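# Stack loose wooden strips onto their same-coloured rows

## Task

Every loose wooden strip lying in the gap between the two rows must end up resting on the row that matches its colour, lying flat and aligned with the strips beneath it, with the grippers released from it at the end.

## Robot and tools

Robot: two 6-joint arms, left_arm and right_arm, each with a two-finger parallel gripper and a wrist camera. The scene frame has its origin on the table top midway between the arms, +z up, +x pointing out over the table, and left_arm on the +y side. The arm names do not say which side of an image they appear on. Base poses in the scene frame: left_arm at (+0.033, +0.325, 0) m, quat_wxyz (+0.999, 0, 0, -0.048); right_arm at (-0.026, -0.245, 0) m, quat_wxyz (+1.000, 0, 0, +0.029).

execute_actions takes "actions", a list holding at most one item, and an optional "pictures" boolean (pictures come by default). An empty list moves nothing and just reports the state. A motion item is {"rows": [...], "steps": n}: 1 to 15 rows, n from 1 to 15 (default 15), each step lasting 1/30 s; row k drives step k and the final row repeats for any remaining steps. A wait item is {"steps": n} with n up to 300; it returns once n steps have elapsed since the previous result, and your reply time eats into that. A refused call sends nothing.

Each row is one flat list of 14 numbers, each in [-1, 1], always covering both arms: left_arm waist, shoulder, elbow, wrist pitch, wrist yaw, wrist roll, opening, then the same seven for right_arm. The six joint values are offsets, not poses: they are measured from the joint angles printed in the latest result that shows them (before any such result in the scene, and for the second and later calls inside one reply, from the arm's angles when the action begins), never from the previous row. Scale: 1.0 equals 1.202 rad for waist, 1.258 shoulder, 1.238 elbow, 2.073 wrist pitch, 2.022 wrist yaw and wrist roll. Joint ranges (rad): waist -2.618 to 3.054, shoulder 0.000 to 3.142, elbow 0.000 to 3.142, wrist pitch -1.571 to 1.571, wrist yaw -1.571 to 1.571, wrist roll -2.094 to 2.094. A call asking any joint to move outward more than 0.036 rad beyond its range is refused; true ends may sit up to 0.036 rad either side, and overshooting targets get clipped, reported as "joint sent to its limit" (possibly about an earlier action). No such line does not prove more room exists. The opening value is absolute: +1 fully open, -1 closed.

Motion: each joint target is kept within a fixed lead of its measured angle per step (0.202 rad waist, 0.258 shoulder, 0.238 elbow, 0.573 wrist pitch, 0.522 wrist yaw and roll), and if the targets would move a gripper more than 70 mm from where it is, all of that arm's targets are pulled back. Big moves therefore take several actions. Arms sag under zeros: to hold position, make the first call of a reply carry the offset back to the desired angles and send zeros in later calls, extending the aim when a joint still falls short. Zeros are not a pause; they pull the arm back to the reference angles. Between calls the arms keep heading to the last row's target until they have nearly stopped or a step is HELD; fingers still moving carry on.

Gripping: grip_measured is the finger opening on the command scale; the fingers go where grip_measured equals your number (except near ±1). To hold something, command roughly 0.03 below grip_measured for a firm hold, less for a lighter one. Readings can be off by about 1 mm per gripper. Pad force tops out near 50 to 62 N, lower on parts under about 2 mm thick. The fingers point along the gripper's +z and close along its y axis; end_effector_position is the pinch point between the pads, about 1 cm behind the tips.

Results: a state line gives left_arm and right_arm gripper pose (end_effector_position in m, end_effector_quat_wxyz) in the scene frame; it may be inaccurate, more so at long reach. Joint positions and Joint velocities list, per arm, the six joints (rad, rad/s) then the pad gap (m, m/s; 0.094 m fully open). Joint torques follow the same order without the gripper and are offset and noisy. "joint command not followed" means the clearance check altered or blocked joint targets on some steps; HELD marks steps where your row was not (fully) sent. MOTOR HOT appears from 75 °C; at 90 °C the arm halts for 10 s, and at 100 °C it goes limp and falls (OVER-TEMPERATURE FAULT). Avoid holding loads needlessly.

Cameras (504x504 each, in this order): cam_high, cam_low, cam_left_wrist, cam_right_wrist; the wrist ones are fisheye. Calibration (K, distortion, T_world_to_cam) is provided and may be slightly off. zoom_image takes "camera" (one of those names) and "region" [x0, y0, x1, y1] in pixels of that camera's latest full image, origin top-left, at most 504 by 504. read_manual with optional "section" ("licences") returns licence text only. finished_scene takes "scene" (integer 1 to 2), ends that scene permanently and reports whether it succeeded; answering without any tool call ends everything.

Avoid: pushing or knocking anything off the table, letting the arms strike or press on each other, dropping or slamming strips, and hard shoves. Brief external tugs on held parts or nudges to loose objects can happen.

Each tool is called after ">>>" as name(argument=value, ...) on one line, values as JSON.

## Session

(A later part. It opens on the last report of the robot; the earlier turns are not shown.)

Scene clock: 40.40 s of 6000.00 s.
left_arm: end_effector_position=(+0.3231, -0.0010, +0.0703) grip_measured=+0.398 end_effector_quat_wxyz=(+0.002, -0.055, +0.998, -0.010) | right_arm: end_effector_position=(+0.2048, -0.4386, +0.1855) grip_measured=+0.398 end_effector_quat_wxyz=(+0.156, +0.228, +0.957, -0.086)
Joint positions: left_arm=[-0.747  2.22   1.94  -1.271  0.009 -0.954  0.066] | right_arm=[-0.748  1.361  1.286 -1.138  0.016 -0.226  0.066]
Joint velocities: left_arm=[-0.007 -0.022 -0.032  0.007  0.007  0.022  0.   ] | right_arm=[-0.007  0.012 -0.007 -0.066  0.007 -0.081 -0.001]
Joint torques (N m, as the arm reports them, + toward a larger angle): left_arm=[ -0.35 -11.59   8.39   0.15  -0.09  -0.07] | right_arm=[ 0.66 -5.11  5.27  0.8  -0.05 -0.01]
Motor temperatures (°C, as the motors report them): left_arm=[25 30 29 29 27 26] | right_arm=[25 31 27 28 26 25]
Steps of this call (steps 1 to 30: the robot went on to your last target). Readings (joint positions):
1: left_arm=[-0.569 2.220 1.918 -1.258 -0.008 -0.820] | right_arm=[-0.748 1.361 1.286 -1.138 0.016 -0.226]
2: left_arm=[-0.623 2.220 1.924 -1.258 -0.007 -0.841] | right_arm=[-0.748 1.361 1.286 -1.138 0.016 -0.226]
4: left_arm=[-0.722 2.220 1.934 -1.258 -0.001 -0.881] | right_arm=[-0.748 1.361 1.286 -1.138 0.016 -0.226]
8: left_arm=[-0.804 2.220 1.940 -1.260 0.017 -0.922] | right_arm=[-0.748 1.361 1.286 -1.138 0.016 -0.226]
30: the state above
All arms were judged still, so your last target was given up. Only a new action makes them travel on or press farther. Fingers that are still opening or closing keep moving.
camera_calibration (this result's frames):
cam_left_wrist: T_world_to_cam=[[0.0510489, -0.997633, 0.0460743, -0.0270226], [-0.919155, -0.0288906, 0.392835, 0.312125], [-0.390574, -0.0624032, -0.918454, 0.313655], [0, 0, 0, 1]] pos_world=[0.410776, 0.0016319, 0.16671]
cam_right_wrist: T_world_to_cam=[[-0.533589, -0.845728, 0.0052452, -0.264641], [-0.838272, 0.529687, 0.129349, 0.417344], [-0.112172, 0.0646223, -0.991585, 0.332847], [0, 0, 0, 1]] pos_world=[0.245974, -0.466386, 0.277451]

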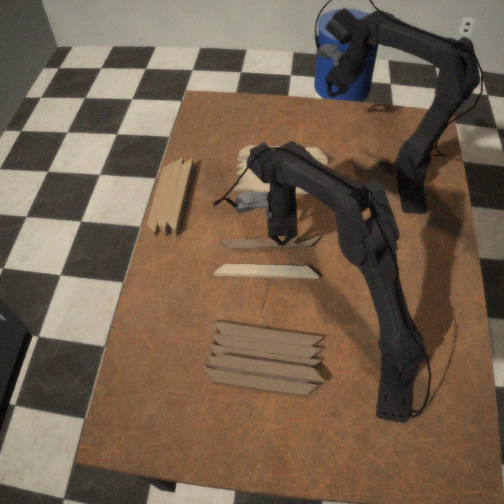

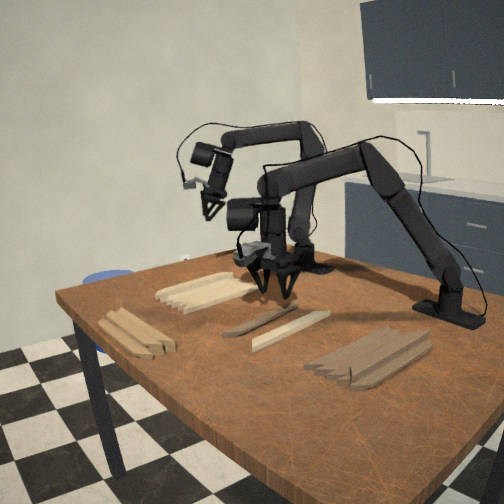

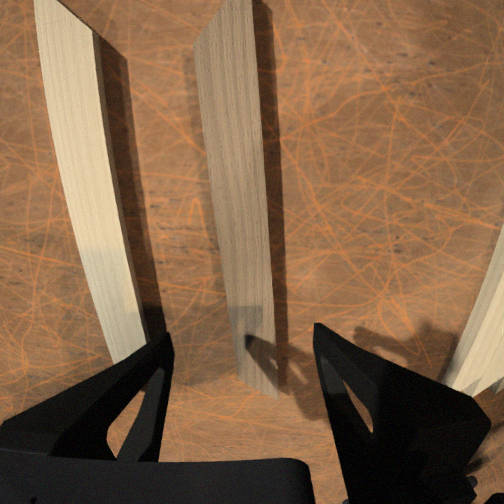

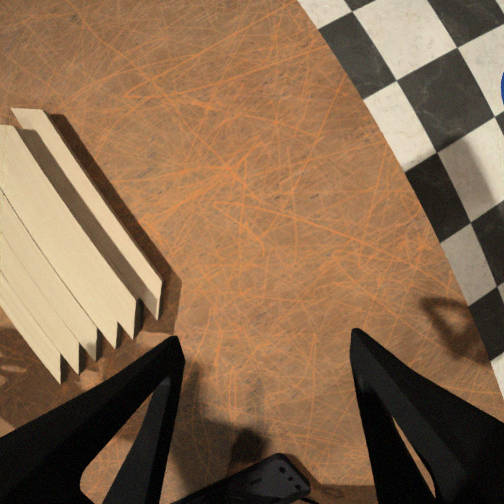

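>>> execute_actions(actions=[{"rows":[[0,0,-0.06,0.05,0,-0.03,0.4,0,0,0,0,0,0,0.4],[0,0,-0.06,0.05,0,-0.03,0.4,0,0,0,0,0,0,0.4],[0,0,-0.06,0.05,0,-0.03,0.4,0,0,0,0,0,0,0.4],[0,0.015,-0.13,0.1,0,-0.03,0.4,0,0,0,0,0,0,0.4]]}], pictures=false)

>>> execute_actions(actions=[{"rows":[[0,-0.015,0,0.008,0,0,-0.5,0,0,0,0,0,0,0.4]]}])

Scene clock: 45.43 s of 6000.00 s.
left_arm: end_effector_position=(+0.3220, +0.0002, +0.0161) grip_measured=+0.398 end_effector_quat_wxyz=(-0.001, -0.081, +0.997, -0.006) | right_arm: end_effector_position=(+0.2048, -0.4386, +0.1855) grip_measured=+0.398 end_effector_quat_wxyz=(+0.156, +0.228, +0.957, -0.086)
Joint positions: left_arm=[-0.747  2.256  1.782 -1.088  0.009 -1.005  0.066] | right_arm=[-0.748  1.361  1.286 -1.138  0.016 -0.226  0.066]
Joint velocities: left_arm=[ 0.002  0.007  0.007  0.081 -0.022 -0.022 -0.   ] | right_arm=[ 0.007  0.012 -0.002 -0.066 -0.007  0.066  0.001]
Joint torques (N m, as the arm reports them, + toward a larger angle): left_arm=[  0.02 -10.66   5.36   0.33  -0.01  -0.06] | right_arm=[ 0.   -4.91  5.27  0.87  0.04 -0.01]
Motor temperatures (°C, as the motors report them): left_arm=[25 31 30 29 27 26] | right_arm=[25 30 27 28 26 25]
Steps of this call (steps 1 to 90: nothing new was sent; then 1.53 s passed at rest; steps 91 to 105: all 15 steps of this action). Readings (joint positions):
91: left_arm=[-0.747 2.220 1.929 -1.257 0.009 -0.962] | right_arm=[-0.748 1.361 1.286 -1.138 0.016 -0.226]
92: left_arm=[-0.747 2.218 1.913 -1.239 0.009 -0.971] | right_arm=[-0.748 1.361 1.286 -1.138 0.016 -0.226]
94: left_arm=[-0.747 2.220 1.872 -1.197 0.009 -0.984] | right_arm=[-0.748 1.361 1.286 -1.138 0.016 -0.226]
98: left_arm=[-0.747 2.245 1.792 -1.128 0.009 -0.998] | right_arm=[-0.748 1.361 1.286 -1.138 0.016 -0.226]
105: the state above

Scene clock: 45.93 s of 6000.00 s.
left_arm: end_effector_position=(+0.3229, -0.0011, +0.0161) grip_measured=-0.454 end_effector_quat_wxyz=(+0.001, -0.081, +0.997, -0.009) | right_arm: end_effector_position=(+0.2048, -0.4386, +0.1855) grip_measured=+0.398 end_effector_quat_wxyz=(+0.156, +0.228, +0.957, -0.086)
Joint positions: left_arm=[-0.747  2.256  1.782 -1.081  0.01  -1.005  0.026] | right_arm=[-0.748  1.361  1.286 -1.138  0.016 -0.226  0.066]
Joint velocities: left_arm=[ 0.002  0.007 -0.002 -0.022 -0.007 -0.037  0.001] | right_arm=[-0.032 -0.007  0.012  0.007  0.022  0.007 -0.001]
Joint torques (N m, as the arm reports them, + toward a larger angle): left_arm=[ -0.02 -10.77   5.65   0.34  -0.02  -0.01] | right_arm=[-0.01 -4.9   5.28  0.87  0.03 -0.01]
Motor temperatures (°C, as the motors report them): left_arm=[25 31 30 29 27 26] | right_arm=[25 30 27 28 26 25]
Steps of this call (steps 1 to 15: all 15 steps of this action). Readings (joint positions):
1: left_arm=[-0.747 2.256 1.782 -1.085 0.009 -1.005] | right_arm=[-0.748 1.361 1.286 -1.138 0.016 -0.226]
2: left_arm=[-0.747 2.256 1.782 -1.083 0.009 -1.005] | right_arm=[-0.748 1.361 1.286 -1.138 0.016 -0.226]
4: left_arm=[-0.747 2.256 1.782 -1.082 0.010 -1.005] | right_arm=[-0.748 1.361 1.286 -1.138 0.016 -0.226]
8: left_arm=[-0.747 2.256 1.782 -1.081 0.010 -1.005] | right_arm=[-0.748 1.361 1.286 -1.138 0.016 -0.226]
15: the state above
camera_calibration (this result's frames):
cam_left_wrist: T_world_to_cam=[[0.102104, -0.993778, 0.0444911, -0.0411268], [-0.914944, -0.0762614, 0.39631, 0.331781], [-0.390452, -0.0811716, -0.917038, 0.263799], [0, 0, 0, 1]] pos_world=[0.410761, 0.00584412, 0.112255]
cam_right_wrist: T_world_to_cam=[[-0.533589, -0.845728, 0.0052452, -0.264641], [-0.838272, 0.529687, 0.129349, 0.417344], [-0.112172, 0.0646223, -0.991585, 0.332847], [0, 0, 0, 1]] pos_world=[0.245974, -0.466386, 0.277451]

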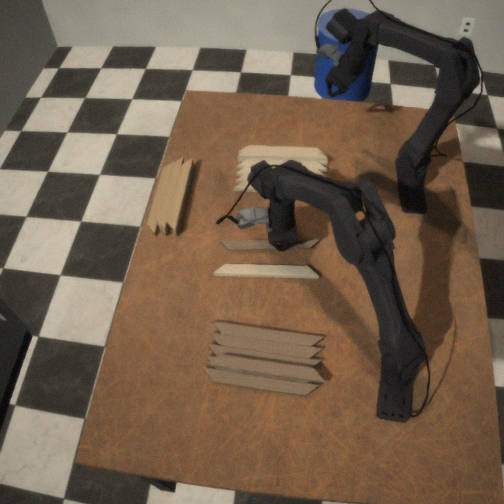

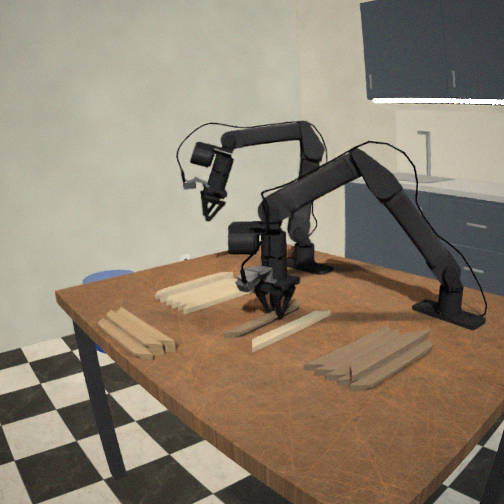

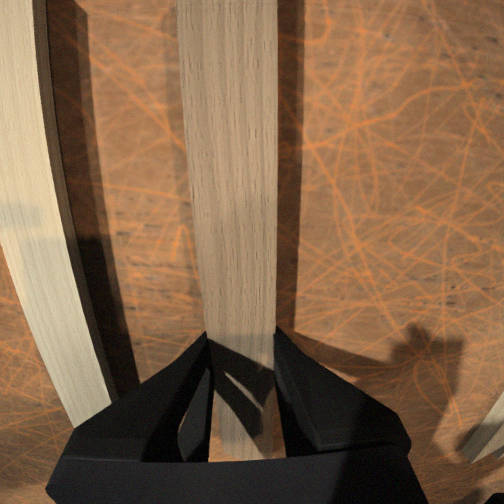

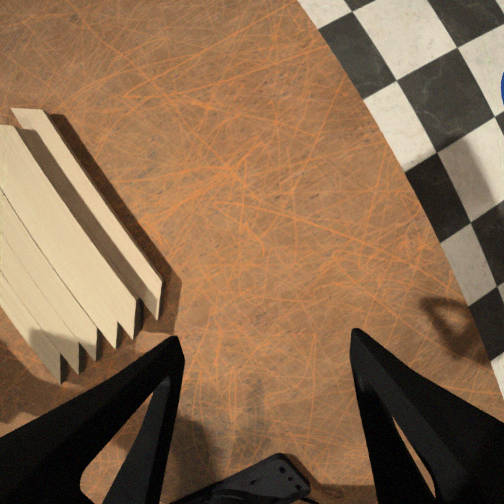

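>>> execute_actions(actions=[{"rows":[[0,-0.1,0,-0.04,0,0,-0.5,0,0,0,0,0,0,0.4],[0,-0.1,0,-0.04,0,0,-0.5,0,0,0,0,0,0,0.4],[0,-0.16,0,-0.06,0,0,-0.5,0,0,0,0,0,0,0.4],[0,-0.16,0,-0.06,0,0,-0.5,0,0,0,0,0,0,0.4],[0,-0.2,-0.03,-0.06,0,0,-0.5,0,0,0,0,0,0,0.4],[0,-0.25,-0.08,-0.06,0,0,-0.5,0,0,0,0,0,0,0.4],[0,-0.3,-0.15,-0.06,0,0,-0.5,0,0,0,0,0,0,0.4],[0.577,-0.505,-0.54,0.015,0,0.446,-0.5,0,0,0,0,0,0,0.4]]}], pictures=false)

>>> execute_actions(actions=[{"steps":30}], pictures=false)

>>> execute_actions(actions=[{"rows":[[0,0.015,-0.045,0.04,0,0,-0.5,0,0,0,0,0,0,0.4]]}])

Scene clock: 52.13 s of 6000.00 s.
left_arm: end_effector_position=(+0.3166, +0.1770, +0.1056) grip_measured=-0.454 end_effector_quat_wxyz=(+0.060, +0.017, +0.997, -0.041) | right_arm: end_effector_position=(+0.2048, -0.4386, +0.1855) grip_measured=+0.398 end_effector_quat_wxyz=(+0.156, +0.228, +0.957, -0.086)
Joint positions: left_arm=[-0.378  1.623  1.261 -1.065  0.02  -0.44   0.026] | right_arm=[-0.748  1.361  1.286 -1.138  0.016 -0.226  0.066]
Joint velocities: left_arm=[ 1.697 -0.222 -1.424  0.051  0.051  1.766 -0.001] | right_arm=[-0.012  0.007 -0.007 -0.007 -0.022  0.037  0.   ]
Joint torques (N m, as the arm reports them, + toward a larger angle): left_arm=[ 0.01 -4.45  3.96  0.45 -0.08  0.05] | right_arm=[ 0.   -4.9   5.27  0.87  0.04 -0.01]
Motor temperatures (°C, as the motors report them): left_arm=[25 32 29 29 27 26] | right_arm=[25 29 27 29 26 25]
Steps of this call (steps 1 to 15: the robot went on to your last target; steps 16 to 90: nothing new was sent; then 2.70 s passed at rest; steps 91 to 105: all 15 steps of this action). Readings (joint positions):
91: left_arm=[-0.747 2.249 1.781 -1.084 0.010 -1.005] | right_arm=[-0.748 1.361 1.286 -1.138 0.016 -0.226]
92: left_arm=[-0.747 2.238 1.778 -1.097 0.010 -1.005] | right_arm=[-0.748 1.361 1.286 -1.138 0.016 -0.226]
94: left_arm=[-0.747 2.190 1.773 -1.131 0.010 -1.005] | right_arm=[-0.748 1.361 1.286 -1.138 0.016 -0.226]
98: left_arm=[-0.735 1.971 1.652 -1.129 0.017 -0.950] | right_arm=[-0.748 1.361 1.286 -1.138 0.016 -0.226]
105: the state above

Scene clock: 53.13 s of 6000.00 s.
left_arm: end_effector_position=(+0.3047, +0.2868, +0.0603) grip_measured=-0.454 end_effector_quat_wxyz=(-0.013, +0.015, +1.000, +0.000) | right_arm: end_effector_position=(+0.2048, -0.4386, +0.1855) grip_measured=+0.398 end_effector_quat_wxyz=(+0.156, +0.228, +0.957, -0.086)
Joint positions: left_arm=[-0.046  1.644  1.109 -1.062  0.003 -0.112  0.026] | right_arm=[-0.748  1.361  1.286 -1.138  0.016 -0.226  0.066]
Joint velocities: left_arm=[-0.002  0.017  0.007 -0.022  0.007 -0.007  0.001] | right_arm=[ 0.022 -0.002  0.002  0.007  0.051 -0.081  0.001]
Joint torques (N m, as the arm reports them, + toward a larger angle): left_arm=[-0.56 -6.64  5.91  0.3   0.06  0.08] | right_arm=[ 0.   -4.89  5.27  0.87  0.03 -0.01]
Motor temperatures (°C, as the motors report them): left_arm=[25 32 29 29 27 26] | right_arm=[25 29 27 29 26 25]
Steps of this call (steps 1 to 30: the robot went on to your last target). Readings (joint positions):
1: left_arm=[-0.315 1.622 1.215 -1.063 0.019 -0.382] | right_arm=[-0.748 1.361 1.286 -1.138 0.016 -0.226]
2: left_arm=[-0.248 1.625 1.174 -1.061 0.019 -0.329] | right_arm=[-0.748 1.361 1.286 -1.138 0.016 -0.226]
4: left_arm=[-0.112 1.639 1.123 -1.064 0.012 -0.251] | right_arm=[-0.748 1.361 1.286 -1.138 0.016 -0.226]
8: left_arm=[-0.033 1.644 1.109 -1.064 -0.004 -0.171] | right_arm=[-0.748 1.361 1.286 -1.138 0.016 -0.226]
30: the state above

Scene clock: 53.63 s of 6000.00 s.
left_arm: end_effector_position=(+0.3031, +0.2871, +0.0432) grip_measured=-0.454 end_effector_quat_wxyz=(-0.015, +0.015, +1.000, +0.001) | right_arm: end_effector_position=(+0.2048, -0.4386, +0.1855) grip_measured=+0.398 end_effector_quat_wxyz=(+0.156, +0.228, +0.957, -0.086)
Joint positions: left_arm=[-0.046  1.664  1.059 -0.997  0.003 -0.112  0.026] | right_arm=[-0.748  1.361  1.286 -1.138  0.016 -0.226  0.066]
Joint velocities: left_arm=[ 0.007 -0.002  0.007 -0.022 -0.051 -0.037  0.001] | right_arm=[ 0.002 -0.002 -0.002  0.037 -0.095 -0.095  0.001]
Joint torques (N m, as the arm reports them, + toward a larger angle): left_arm=[-0.01 -5.28  4.79  0.31 -0.01 -0.01] | right_arm=[-0.01 -4.9   5.27  0.87  0.03 -0.01]
Motor temperatures (°C, as the motors report them): left_arm=[25 32 29 29 27 26] | right_arm=[25 29 27 29 26 25]
Steps of this call (steps 1 to 15: all 15 steps of this action). Readings (joint positions):
1: left_arm=[-0.046 1.644 1.102 -1.052 0.003 -0.112] | right_arm=[-0.748 1.361 1.286 -1.138 0.016 -0.226]
2: left_arm=[-0.046 1.645 1.092 -1.036 0.003 -0.112] | right_arm=[-0.748 1.361 1.286 -1.138 0.016 -0.226]
4: left_arm=[-0.046 1.653 1.072 -1.020 0.003 -0.112] | right_arm=[-0.748 1.361 1.286 -1.138 0.016 -0.226]
8: left_arm=[-0.046 1.664 1.059 -1.010 0.003 -0.112] | right_arm=[-0.748 1.361 1.286 -1.138 0.016 -0.226]
15: the state above
camera_calibration (this result's frames):
cam_left_wrist: T_world_to_cam=[[-0.0887519, -0.995686, 0.0270598, 0.305243], [-0.900186, 0.0918091, 0.425719, 0.270906], [-0.426367, 0.0134246, -0.904451, 0.28744], [0, 0, 0, 1]] pos_world=[0.393512, 0.275196, 0.136386]
cam_right_wrist: T_world_to_cam=[[-0.533589, -0.845728, 0.0052452, -0.264641], [-0.838272, 0.529687, 0.129349, 0.417344], [-0.112172, 0.0646223, -0.991585, 0.332847], [0, 0, 0, 1]] pos_world=[0.245974, -0.466386, 0.277451]

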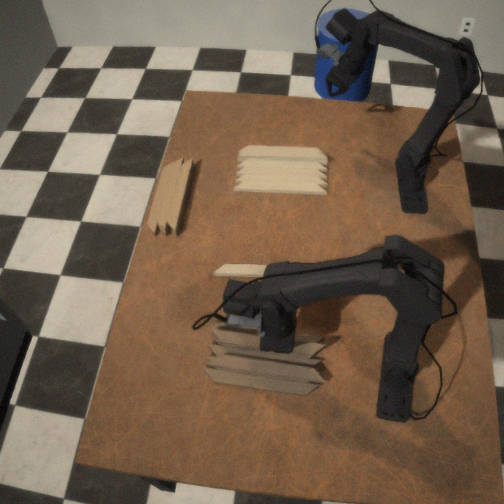

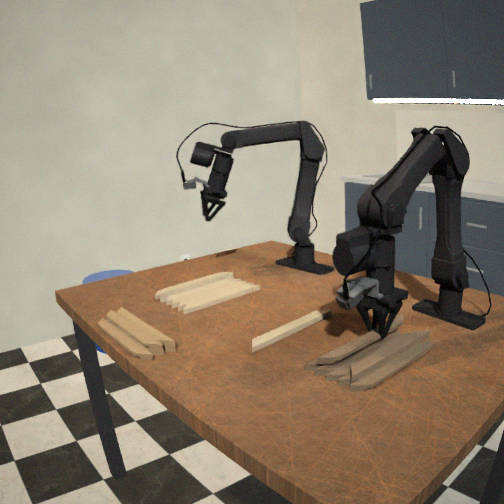

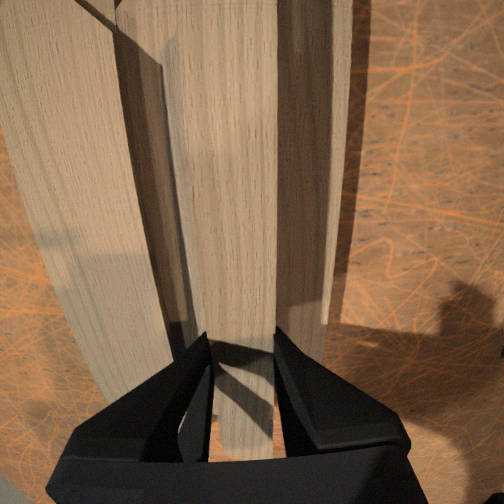

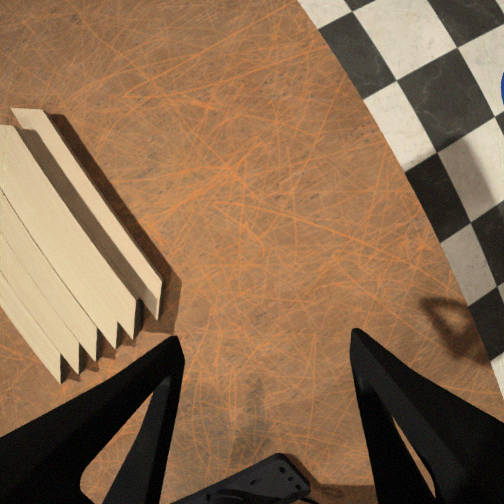

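>>> execute_actions(actions=[{"rows":[[0,0.033,0,0.036,0,0,-0.5,0.4,0,0,0,0,0,0.4]]}], pictures=false)

>>> execute_actions(actions=[{"rows":[[0,0,0,0,0,0,-0.1,0,0,0,0,0,0,0.4]],"steps":8}], pictures=false)

>>> execute_actions(actions=[{"rows":[[0,-0.1,0.2,-0.15,0,0,-0.1,0,0,0,0,0,0,0.4]]}])

>>> execute_actions(actions=[{"rows":[[0.9,-0.3,0,0,0,0,-0.1,0.81,0.81,0.81,-0.138,0,0.455,0.4]]}], pictures=false)

>>> execute_actions(actions=[{"steps":40}])

Scene clock: 60.77 s of 6000.00 s.
left_arm: end_effector_position=(+0.3140, +0.2855, +0.0319) grip_measured=-0.454 end_effector_quat_wxyz=(-0.008, +0.015, +1.000, -0.000) | right_arm: end_effector_position=(+0.2703, -0.3065, +0.1861) grip_measured=+0.398 end_effector_quat_wxyz=(+0.176, -0.011, +0.983, -0.042)
Joint positions: left_arm=[-0.046  1.707  1.059 -0.939  0.003 -0.112  0.026] | right_arm=[-0.259  1.361  1.286 -1.131  0.008 -0.226  0.066]
Joint velocities: left_arm=[ 0.012 -0.017  0.002  0.007 -0.037  0.095 -0.001] | right_arm=[-0.037  0.017  0.007  0.007  0.022  0.051  0.   ]
Joint torques (N m, as the arm reports them, + toward a larger angle): left_arm=[-0.01 -5.54  5.32  0.34 -0.01 -0.01] | right_arm=[-0.71 -4.96  5.26  0.81  0.13 -0.01]
Motor temperatures (°C, as the motors report them): left_arm=[25 31 29 29 27 26] | right_arm=[25 29 27 29 26 25]
Steps of this call (steps 1 to 15: the robot went on to your last target; steps 16 to 90: nothing new was sent; then 3.63 s passed at rest; steps 91 to 105: all 15 steps of this action). Readings (joint positions):
91: left_arm=[-0.046 1.667 1.059 -0.991 0.003 -0.112] | right_arm=[-0.726 1.361 1.286 -1.138 0.029 -0.226]
92: left_arm=[-0.046 1.674 1.059 -0.981 0.003 -0.112] | right_arm=[-0.673 1.361 1.286 -1.137 0.036 -0.226]
94: left_arm=[-0.046 1.692 1.059 -0.963 0.003 -0.112] | right_arm=[-0.534 1.361 1.286 -1.134 0.033 -0.226]
98: left_arm=[-0.046 1.707 1.059 -0.946 0.003 -0.112] | right_arm=[-0.285 1.361 1.286 -1.131 0.013 -0.226]
105: the state above

Scene clock: 61.03 s of 6000.00 s.
left_arm: end_effector_position=(+0.3140, +0.2855, +0.0319) grip_measured=-0.102 end_effector_quat_wxyz=(-0.008, +0.015, +1.000, -0.000) | right_arm: end_effector_position=(+0.2703, -0.3065, +0.1861) grip_measured=+0.398 end_effector_quat_wxyz=(+0.176, -0.011, +0.983, -0.042)
Joint positions: left_arm=[-0.046  1.707  1.059 -0.939  0.003 -0.112  0.042] | right_arm=[-0.259  1.361  1.286 -1.131  0.008 -0.226  0.066]
Joint velocities: left_arm=[ 0.007  0.007  0.002 -0.022  0.051  0.037  0.   ] | right_arm=[-0.002 -0.002 -0.007  0.11  -0.037 -0.095  0.001]
Joint torques (N m, as the arm reports them, + toward a larger angle): left_arm=[-0.01 -5.49  5.31  0.2  -0.01 -0.01] | right_arm=[-0.01 -4.91  5.27  0.88  0.03 -0.01]
Motor temperatures (°C, as the motors report them): left_arm=[25 31 29 29 27 26] | right_arm=[25 29 27 29 26 25]
Steps of this call (steps 1 to 8: all 8 steps of this action). Readings (joint positions):
1: left_arm=[-0.046 1.707 1.059 -0.939 0.003 -0.112] | right_arm=[-0.259 1.361 1.286 -1.131 0.008 -0.226]
2: left_arm=[-0.046 1.707 1.059 -0.939 0.003 -0.112] | right_arm=[-0.259 1.361 1.286 -1.131 0.008 -0.226]
4: left_arm=[-0.046 1.707 1.059 -0.939 0.003 -0.112] | right_arm=[-0.259 1.361 1.286 -1.131 0.008 -0.226]
8: the state above

Scene clock: 61.53 s of 6000.00 s.
left_arm: end_effector_position=(+0.3199, +0.2847, +0.1244) grip_measured=-0.102 end_effector_quat_wxyz=(+0.031, +0.015, +0.999, -0.005) | right_arm: end_effector_position=(+0.2703, -0.3065, +0.1861) grip_measured=+0.398 end_effector_quat_wxyz=(+0.176, -0.011, +0.983, -0.042)
Joint positions: left_arm=[-0.046  1.578  1.298 -1.228  0.003 -0.112  0.042] | right_arm=[-0.259  1.361  1.286 -1.131  0.008 -0.226  0.066]
Joint velocities: left_arm=[ 0.007  0.002 -0.007 -0.11  -0.007  0.037  0.   ] | right_arm=[ 0.002  0.027 -0.022  0.007 -0.051 -0.007 -0.001]
Joint torques (N m, as the arm reports them, + toward a larger angle): left_arm=[-0.01 -4.75  6.68  0.28 -0.01  0.  ] | right_arm=[-0.01 -4.9   5.28  0.88  0.03 -0.01]
Motor temperatures (°C, as the motors report them): left_arm=[25 31 29 29 27 26] | right_arm=[25 29 27 29 26 25]
Steps of this call (steps 1 to 15: all 15 steps of this action). Readings (joint positions):
1: left_arm=[-0.046 1.705 1.082 -0.975 0.003 -0.112] | right_arm=[-0.259 1.361 1.286 -1.131 0.008 -0.226]
2: left_arm=[-0.046 1.701 1.121 -1.033 0.003 -0.112] | right_arm=[-0.259 1.361 1.286 -1.131 0.008 -0.226]
4: left_arm=[-0.046 1.666 1.211 -1.104 0.003 -0.112] | right_arm=[-0.259 1.361 1.286 -1.131 0.008 -0.226]
8: left_arm=[-0.046 1.583 1.296 -1.162 0.003 -0.112] | right_arm=[-0.259 1.361 1.286 -1.131 0.008 -0.226]
15: the state above
camera_calibration (this result's frames):
cam_left_wrist: T_world_to_cam=[[-0.0914806, -0.995296, 0.031882, 0.302307], [-0.935611, 0.0968693, 0.339484, 0.272294], [-0.340975, 0.00122698, -0.940071, 0.348723], [0, 0, 0, 1]] pos_world=[0.401322, 0.27408, 0.225747]
cam_right_wrist: T_world_to_cam=[[-0.0709192, -0.997481, -0.00134825, -0.288348], [-0.990041, 0.0702253, 0.12201, 0.303738], [-0.121608, 0.0099877, -0.992528, 0.318181], [0, 0, 0, 1]] pos_world=[0.318957, -0.312129, 0.278356]

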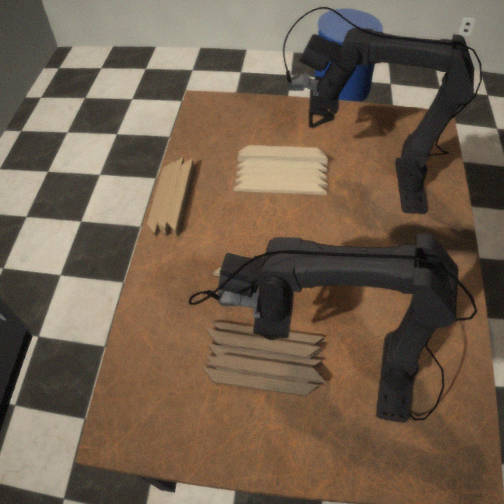

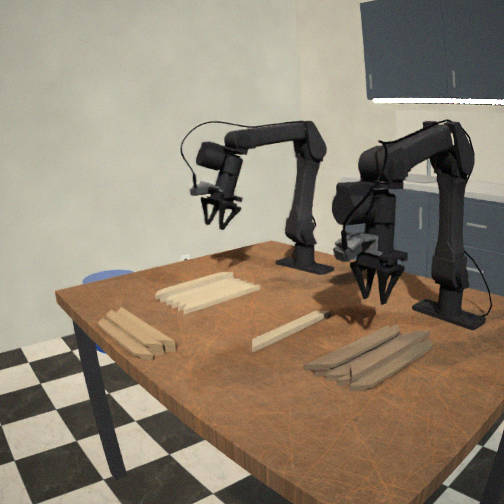

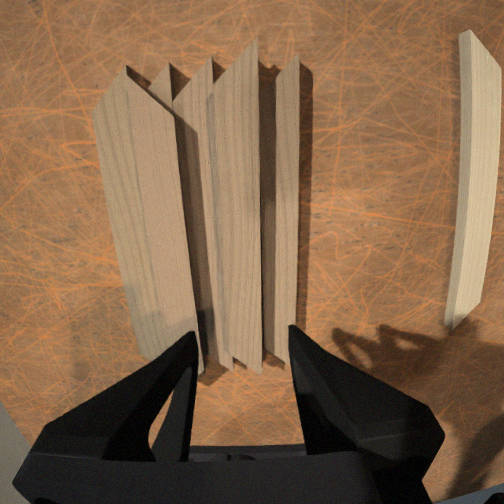

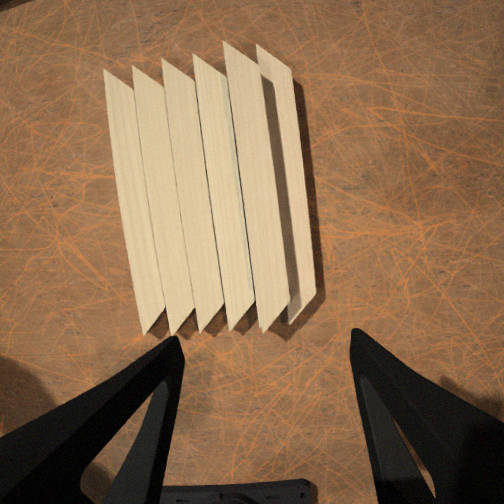

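Scene clock: 62.03 s of 6000.00 s.
left_arm: end_effector_position=(+0.2173, +0.5225, +0.2203) grip_measured=-0.102 end_effector_quat_wxyz=(+0.206, -0.437, +0.872, +0.074) | right_arm: end_effector_position=(+0.3872, -0.0269, +0.0797) grip_measured=+0.398 end_effector_quat_wxyz=(+0.028, +0.042, +0.999, +0.005)
Joint positions: left_arm=[ 0.916  1.2    1.284 -1.212  0.005 -0.111  0.042] | right_arm=[ 0.435  2.334  2.167 -1.35   0.019  0.576  0.066]
Joint velocities: left_arm=[ 2.034  0.012 -0.017  0.051 -0.037 -0.007  0.   ] | right_arm=[ 1.219  1.16   0.794  0.051 -0.022  0.505  0.001]
Joint torques (N m, as the arm reports them, + toward a larger angle): left_arm=[-0.28 -2.45  7.35  0.84 -0.02 -0.02] | right_arm=[  2.61 -17.23   6.89  -0.14  -0.05   0.06]
Motor temperatures (°C, as the motors report them): left_arm=[25 31 29 29 27 26] | right_arm=[25 29 27 29 26 25]
Steps of this call (steps 1 to 15: all 15 steps of this action). Readings (joint positions):
1: left_arm=[-0.030 1.563 1.294 -1.223 0.011 -0.111] | right_arm=[-0.237 1.395 1.326 -1.189 0.020 -0.149]
2: left_arm=[0.008 1.532 1.286 -1.220 0.017 -0.111] | right_arm=[-0.186 1.461 1.408 -1.266 0.027 -0.048]
4: left_arm=[0.118 1.437 1.284 -1.217 0.015 -0.111] | right_arm=[-0.066 1.617 1.568 -1.313 0.026 0.130]
8: left_arm=[0.395 1.233 1.284 -1.212 0.010 -0.111] | right_arm=[0.136 1.911 1.826 -1.335 0.022 0.391]
15: the state above

Scene clock: 63.37 s of 6000.00 s.
left_arm: end_effector_position=(+0.1900, +0.5422, +0.2192) grip_measured=-0.102 end_effector_quat_wxyz=(+0.195, -0.490, +0.845, +0.088) | right_arm: end_effector_position=(+0.3119, +0.0829, +0.0690) grip_measured=+0.398 end_effector_quat_wxyz=(+0.005, -0.043, +0.999, +0.004)
Joint positions: left_arm=[ 1.035  1.201  1.284 -1.221 -0.004 -0.111  0.042] | right_arm=[ 0.713  2.411  2.261 -1.407  0.001  0.683  0.066]
Joint velocities: left_arm=[-0.002  0.012  0.012  0.051 -0.051 -0.022 -0.002] | right_arm=[-0.022 -0.002  0.007  0.022  0.007 -0.007 -0.001]
Joint torques (N m, as the arm reports them, + toward a larger angle): left_arm=[ 0.04 -2.3   7.4   0.9   0.05 -0.01] | right_arm=[  0.16 -16.01   6.74   0.16   0.08   0.11]
Motor temperatures (°C, as the motors report them): left_arm=[25 31 29 29 27 26] | right_arm=[25 30 27 29 26 25]
Steps of this call (steps 1 to 40: the robot went on to your last target). Readings (joint positions):
1: left_arm=[0.976 1.201 1.284 -1.212 -0.000 -0.111] | right_arm=[0.479 2.367 2.188 -1.350 0.019 0.590]
2: left_arm=[1.014 1.201 1.284 -1.213 -0.006 -0.111] | right_arm=[0.524 2.391 2.199 -1.350 0.019 0.603]
4: left_arm=[1.035 1.201 1.284 -1.216 -0.008 -0.111] | right_arm=[0.617 2.416 2.215 -1.359 0.017 0.626]
8: left_arm=[1.035 1.201 1.284 -1.220 -0.006 -0.111] | right_arm=[0.754 2.418 2.251 -1.382 -0.001 0.659]
40: the state above
camera_calibration (this result's frames):
cam_left_wrist: T_world_to_cam=[[0.828055, -0.559148, 0.0409686, 0.13057], [-0.558675, -0.82906, -0.0232832, 0.603513], [0.0469842, -0.00360834, -0.998889, 0.334963], [0, 0, 0, 1]] pos_world=[0.21331, 0.574566, 0.343293]
cam_right_wrist: T_world_to_cam=[[-0.0170865, -0.997774, -0.0644558, 0.0904699], [-0.890776, -0.0140885, 0.454224, 0.284936], [-0.454121, 0.0651768, -0.888553, 0.295136], [0, 0, 0, 1]] pos_world=[0.389387, 0.0750468, 0.138651]

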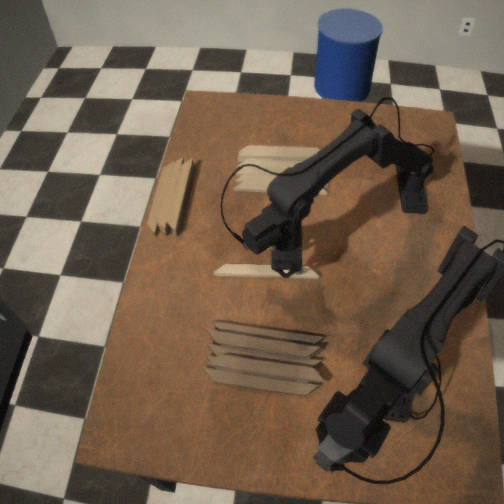

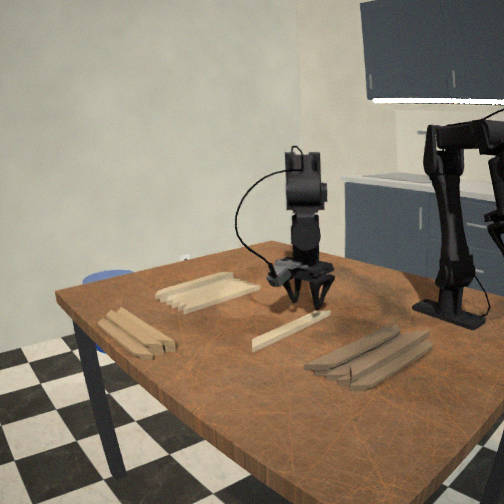

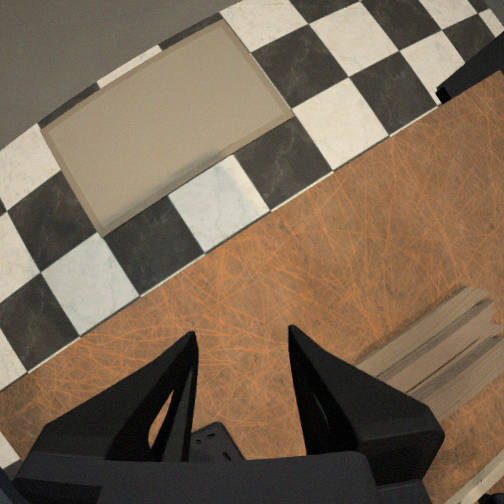

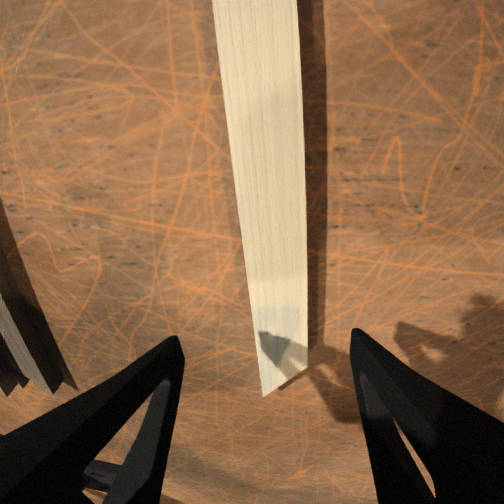

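>>> execute_actions(actions=[{"rows":[[0,0,0,0,0,0,-0.1,-0.028,-0.022,-0.07,0.05,0,0.01,0.4],[0,0,0,0,0,0,-0.1,-0.028,-0.022,-0.07,0.05,0,0.01,0.4],[0,0,0,0,0,0,-0.1,-0.028,-0.022,-0.07,0.05,0,0.01,0.4],[0,0,0,0,0,0,-0.1,-0.028,-0.022,-0.15,0.098,0,0.01,0.4]]}], pictures=false)

>>> execute_actions(actions=[{"rows":[[0,0,0,0,0,0,-0.1,0,-0.015,0,0.008,0,0,-0.5]]}])

Scene clock: 68.00 s of 6000.00 s.
left_arm: end_effector_position=(+0.1900, +0.5422, +0.2192) grip_measured=-0.102 end_effector_quat_wxyz=(+0.195, -0.490, +0.845, +0.088) | right_arm: end_effector_position=(+0.3196, +0.0730, +0.0236) grip_measured=+0.398 end_effector_quat_wxyz=(+0.005, -0.025, +1.000, +0.004)
Joint positions: left_arm=[ 1.035  1.201  1.284 -1.221 -0.004 -0.111  0.042] | right_arm=[ 0.686  2.406  2.072 -1.224  0.001  0.693  0.066]
Joint velocities: left_arm=[ 0.007 -0.012 -0.002 -0.081  0.007 -0.022  0.001] | right_arm=[-0.017  0.002  0.012  0.125  0.022  0.051  0.   ]
Joint torques (N m, as the arm reports them, + toward a larger angle): left_arm=[-0.01 -2.31  6.1   0.95 -0.01 -0.01] | right_arm=[ -0.39 -15.25   4.99   0.36   0.01   0.11]
Motor temperatures (°C, as the motors report them): left_arm=[25 30 30 29 27 26] | right_arm=[25 32 27 29 26 25]
Steps of this call (steps 1 to 15: the robot went on to your last target; steps 16 to 90: nothing new was sent; then 1.13 s passed at rest; steps 91 to 105: all 15 steps of this action). Readings (joint positions):
91: left_arm=[1.035 1.201 1.284 -1.221 -0.004 -0.111] | right_arm=[0.711 2.408 2.247 -1.392 0.001 0.685]
92: left_arm=[1.035 1.201 1.284 -1.221 -0.004 -0.111] | right_arm=[0.709 2.402 2.226 -1.373 0.001 0.686]
94: left_arm=[1.035 1.201 1.284 -1.221 -0.004 -0.111] | right_arm=[0.701 2.399 2.179 -1.333 0.001 0.689]
98: left_arm=[1.035 1.201 1.284 -1.221 -0.004 -0.111] | right_arm=[0.687 2.403 2.082 -1.265 0.001 0.692]
105: the state above

Scene clock: 68.50 s of 6000.00 s.
left_arm: end_effector_position=(+0.1900, +0.5422, +0.2192) grip_measured=-0.102 end_effector_quat_wxyz=(+0.195, -0.490, +0.845, +0.088) | right_arm: end_effector_position=(+0.3209, +0.0743, +0.0236) grip_measured=-0.431 end_effector_quat_wxyz=(+0.008, -0.025, +1.000, +0.007)
Joint positions: left_arm=[ 1.035  1.201  1.284 -1.221 -0.004 -0.111  0.042] | right_arm=[ 0.686  2.406  2.072 -1.217  0.     0.693  0.027]
Joint velocities: left_arm=[-0.007 -0.002 -0.017 -0.037 -0.037 -0.037  0.   ] | right_arm=[-0.022 -0.007  0.002  0.022 -0.007 -0.037 -0.001]
Joint torques (N m, as the arm reports them, + toward a larger angle): left_arm=[-0.01 -2.3   6.11  0.95 -0.02  0.  ] | right_arm=[ -0.01 -15.     4.81   0.35   0.03  -0.01]
Motor temperatures (°C, as the motors report them): left_arm=[25 30 30 29 27 26] | right_arm=[25 32 27 29 26 25]
Steps of this call (steps 1 to 15: all 15 steps of this action). Readings (joint positions):
1: left_arm=[1.035 1.201 1.284 -1.221 -0.004 -0.111] | right_arm=[0.686 2.406 2.072 -1.222 0.001 0.693]
2: left_arm=[1.035 1.201 1.284 -1.221 -0.004 -0.111] | right_arm=[0.686 2.406 2.072 -1.220 0.001 0.693]
4: left_arm=[1.035 1.201 1.284 -1.221 -0.004 -0.111] | right_arm=[0.686 2.406 2.072 -1.217 0.000 0.693]
8: left_arm=[1.035 1.201 1.284 -1.221 -0.004 -0.111] | right_arm=[0.686 2.406 2.072 -1.217 0.000 0.693]
15: the state above
camera_calibration (this result's frames):
cam_left_wrist: T_world_to_cam=[[0.828055, -0.559148, 0.0409686, 0.13057], [-0.558675, -0.82906, -0.0232832, 0.603513], [0.0469842, -0.00360834, -0.998889, 0.334963], [0, 0, 0, 1]] pos_world=[0.21331, 0.574566, 0.343293]
cam_right_wrist: T_world_to_cam=[[-0.0529429, -0.996143, -0.0699766, 0.0906827], [-0.892478, 0.0157646, 0.450816, 0.311852], [-0.447974, 0.08632, -0.88987, 0.25591], [0, 0, 0, 1]] pos_world=[0.397763, 0.0633266, 0.0934842]

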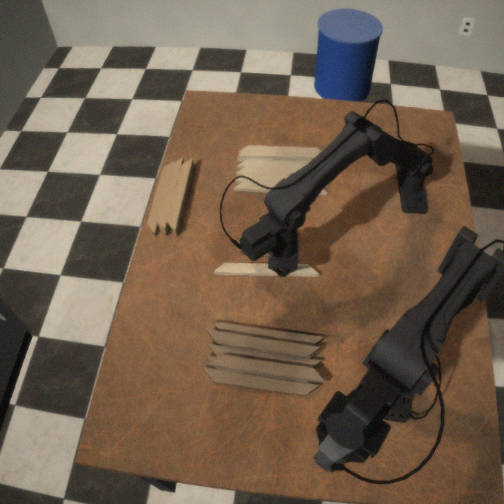

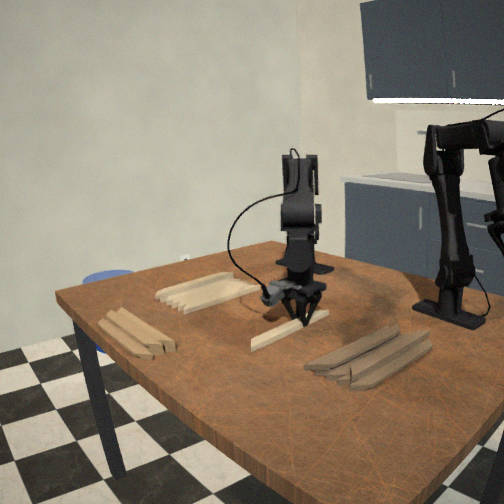

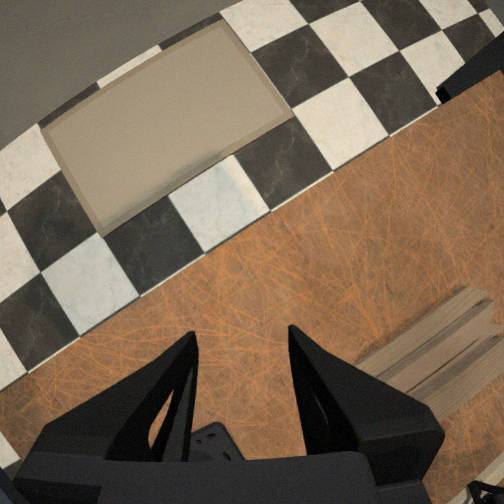

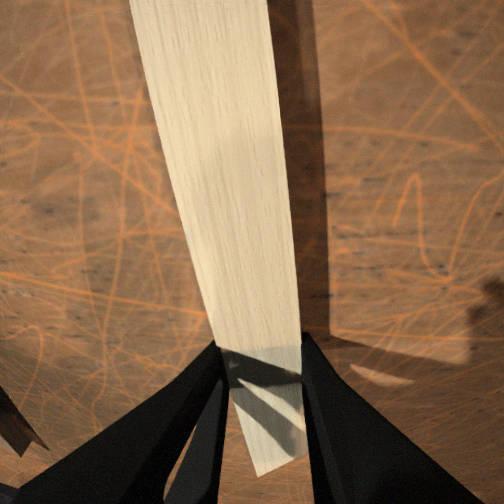

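>>> execute_actions(actions=[{"rows":[[0,0,0,0,0,0,-0.1,0,-0.1,0,-0.04,0,0,-0.5],[0,0,0,0,0,0,-0.1,0,-0.1,0,-0.04,0,0,-0.5],[0,0,0,0,0,0,-0.1,0,-0.16,0,-0.06,0,0,-0.5],[0,0,0,0,0,0,-0.1,0,-0.16,0,-0.06,0,0,-0.5],[0,0,0,0,0,0,-0.1,0,-0.2,-0.03,-0.06,0,0,-0.5],[0,0,0,0,0,0,-0.1,0,-0.25,-0.08,-0.06,0,0,-0.5],[0,0,0,0,0,0,-0.1,0,-0.3,-0.15,-0.06,0,0,-0.5],[0,0,0,0,0,0,-0.1,-0.588,-0.468,-0.57,0.078,0,-0.345,-0.5]]}], pictures=false)

>>> execute_actions(actions=[{"steps":35}], pictures=false)

>>> execute_actions(actions=[{"rows":[[0,0,0,0,0,0,-0.1,0,-0.008,-0.06,0.045,0,0,-0.5]]}])

Scene clock: 73.87 s of 6000.00 s.
left_arm: end_effector_position=(+0.1900, +0.5422, +0.2192) grip_measured=-0.102 end_effector_quat_wxyz=(+0.195, -0.490, +0.845, +0.088) | right_arm: end_effector_position=(+0.3243, -0.0811, +0.1241) grip_measured=-0.431 end_effector_quat_wxyz=(+0.091, -0.101, +0.990, +0.038)
Joint positions: left_arm=[ 1.035  1.201  1.284 -1.221 -0.004 -0.111  0.042] | right_arm=[ 0.373  1.824  1.559 -1.108 -0.013  0.228  0.027]
Joint velocities: left_arm=[-0.007 -0.007 -0.002  0.037 -0.051  0.022  0.   ] | right_arm=[-1.541 -0.32  -1.399  0.359  0.081 -0.96  -0.   ]
Joint torques (N m, as the arm reports them, + toward a larger angle): left_arm=[-0.01 -2.32  6.1   0.95 -0.02 -0.01] | right_arm=[ 0.66 -7.28  2.9   0.35  0.04 -0.14]
Motor temperatures (°C, as the motors report them): left_arm=[25 30 30 29 27 26] | right_arm=[25 33 27 28 26 25]
Steps of this call (steps 1 to 15: the robot went on to your last target; steps 16 to 90: nothing new was sent; then 1.87 s passed at rest; steps 91 to 105: all 15 steps of this action). Readings (joint positions):
91: left_arm=[1.035 1.201 1.284 -1.221 -0.004 -0.111] | right_arm=[0.686 2.399 2.070 -1.220 0.000 0.693]
92: left_arm=[1.035 1.201 1.284 -1.221 -0.004 -0.111] | right_arm=[0.686 2.388 2.065 -1.233 0.000 0.693]
94: left_arm=[1.035 1.201 1.284 -1.221 -0.004 -0.111] | right_arm=[0.686 2.345 2.057 -1.266 0.000 0.693]
98: left_arm=[1.035 1.201 1.284 -1.221 -0.004 -0.111] | right_arm=[0.676 2.151 1.940 -1.261 -0.005 0.640]
105: the state above

Scene clock: 75.03 s of 6000.00 s.
left_arm: end_effector_position=(+0.1900, +0.5422, +0.2192) grip_measured=-0.102 end_effector_quat_wxyz=(+0.195, -0.490, +0.845, +0.088) | right_arm: end_effector_position=(+0.3147, -0.2361, +0.0639) grip_measured=-0.431 end_effector_quat_wxyz=(+0.011, -0.011, +1.000, -0.003)
Joint positions: left_arm=[ 1.035  1.201  1.284 -1.221 -0.004 -0.111  0.042] | right_arm=[-0.029  1.842  1.359 -1.066  0.007  0.006  0.027]
Joint velocities: left_arm=[-0.007 -0.012 -0.007 -0.007 -0.066  0.037 -0.   ] | right_arm=[-0.012  0.002  0.012 -0.037 -0.037  0.007  0.   ]
Joint torques (N m, as the arm reports them, + toward a larger angle): left_arm=[-0.01 -2.31  6.1   0.95 -0.02 -0.01] | right_arm=[  0.66 -10.84   5.24   0.4   -0.04  -0.13]
Motor temperatures (°C, as the motors report them): left_arm=[25 29 30 29 27 26] | right_arm=[25 33 27 28 26 25]
Steps of this call (steps 1 to 30: the robot went on to your last target; steps 31 to 35: nothing new was sent). Readings (joint positions):
1: left_arm=[1.035 1.201 1.284 -1.221 -0.004 -0.111] | right_arm=[0.318 1.820 1.513 -1.098 -0.011 0.196]
2: left_arm=[1.035 1.201 1.284 -1.221 -0.004 -0.111] | right_arm=[0.262 1.820 1.470 -1.089 -0.010 0.166]
4: left_arm=[1.035 1.201 1.284 -1.221 -0.004 -0.111] | right_arm=[0.141 1.830 1.400 -1.081 -0.010 0.112]
8: left_arm=[1.035 1.201 1.284 -1.221 -0.004 -0.111] | right_arm=[-0.048 1.842 1.359 -1.080 0.013 0.051]
35: the state above
All arms were judged still, so your last target was given up. Only a new action makes them travel on or press farther. Fingers that are still opening or closing keep moving.

Scene clock: 75.53 s of 6000.00 s.
left_arm: end_effector_position=(+0.1900, +0.5422, +0.2192) grip_measured=-0.102 end_effector_quat_wxyz=(+0.195, -0.490, +0.845, +0.088) | right_arm: end_effector_position=(+0.3107, -0.2362, +0.0466) grip_measured=-0.431 end_effector_quat_wxyz=(+0.014, -0.011, +1.000, -0.003)
Joint positions: left_arm=[ 1.035  1.201  1.284 -1.221 -0.004 -0.111  0.042] | right_arm=[-0.029  1.84   1.285 -0.988  0.007  0.006  0.027]
Joint velocities: left_arm=[ 0.002  0.002 -0.002 -0.051 -0.066  0.037  0.   ] | right_arm=[ 0.012  0.012  0.017  0.022  0.037 -0.022  0.001]
Joint torques (N m, as the arm reports them, + toward a larger angle): left_arm=[-0.01 -2.31  6.1   0.95 -0.01  0.  ] | right_arm=[-0.01 -9.28  4.65  0.41  0.03 -0.01]
Motor temperatures (°C, as the motors report them): left_arm=[25 29 30 29 27 26] | right_arm=[25 33 27 28 26 25]
Steps of this call (steps 1 to 15: all 15 steps of this action). Readings (joint positions):
1: left_arm=[1.035 1.201 1.284 -1.221 -0.004 -0.111] | right_arm=[-0.029 1.841 1.349 -1.053 0.007 0.006]
2: left_arm=[1.035 1.201 1.284 -1.221 -0.004 -0.111] | right_arm=[-0.029 1.840 1.334 -1.033 0.007 0.006]
4: left_arm=[1.035 1.201 1.284 -1.221 -0.004 -0.111] | right_arm=[-0.029 1.840 1.303 -1.013 0.007 0.006]
8: left_arm=[1.035 1.201 1.284 -1.221 -0.004 -0.111] | right_arm=[-0.029 1.840 1.285 -1.005 0.007 0.006]
15: the state above
camera_calibration (this result's frames):
cam_left_wrist: T_world_to_cam=[[0.828055, -0.559148, 0.0409686, 0.13057], [-0.558675, -0.82906, -0.0232832, 0.603513], [0.0469842, -0.00360834, -0.998889, 0.334963], [0, 0, 0, 1]] pos_world=[0.21331, 0.574566, 0.343293]
cam_right_wrist: T_world_to_cam=[[-0.0801967, -0.995406, -0.0523088, -0.209739], [-0.897311, 0.0492427, 0.438644, 0.307259], [-0.434053, 0.0821151, -0.897137, 0.293648], [0, 0, 0, 1]] pos_world=[0.386346, -0.248019, 0.117694]

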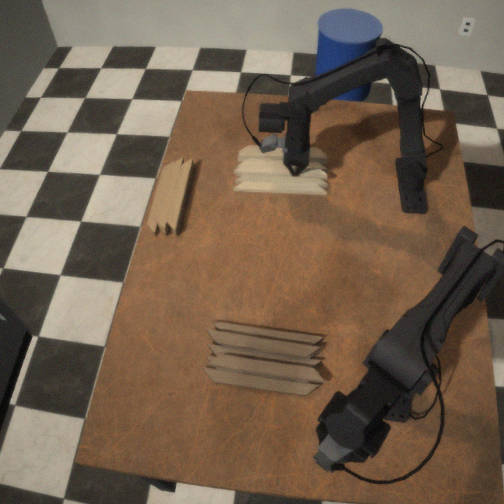

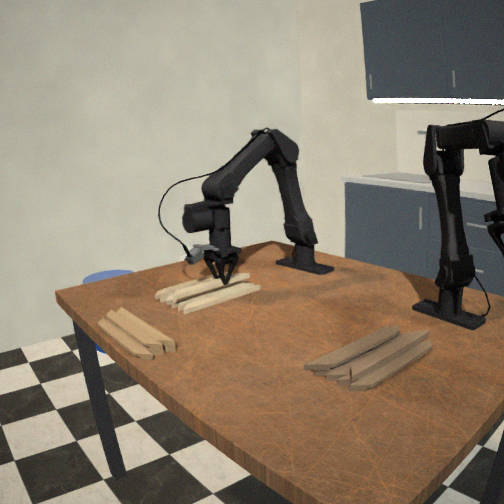

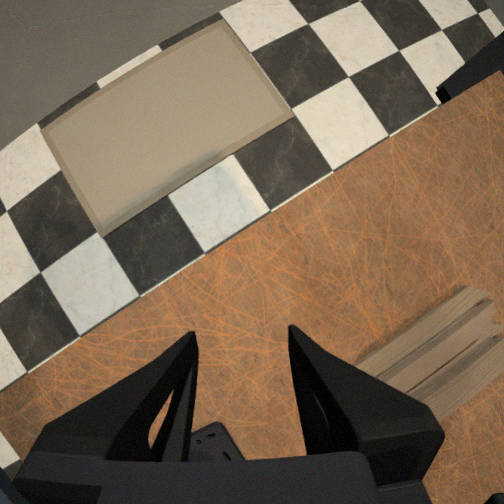

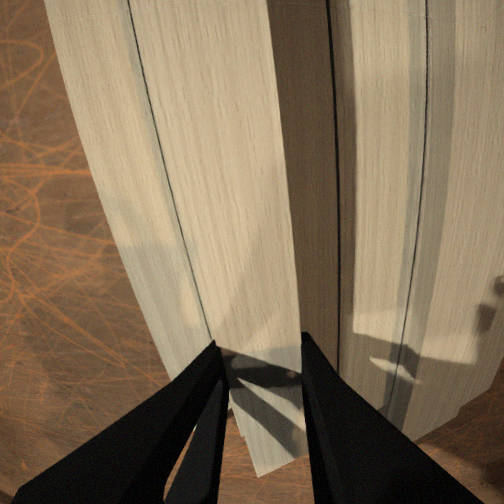

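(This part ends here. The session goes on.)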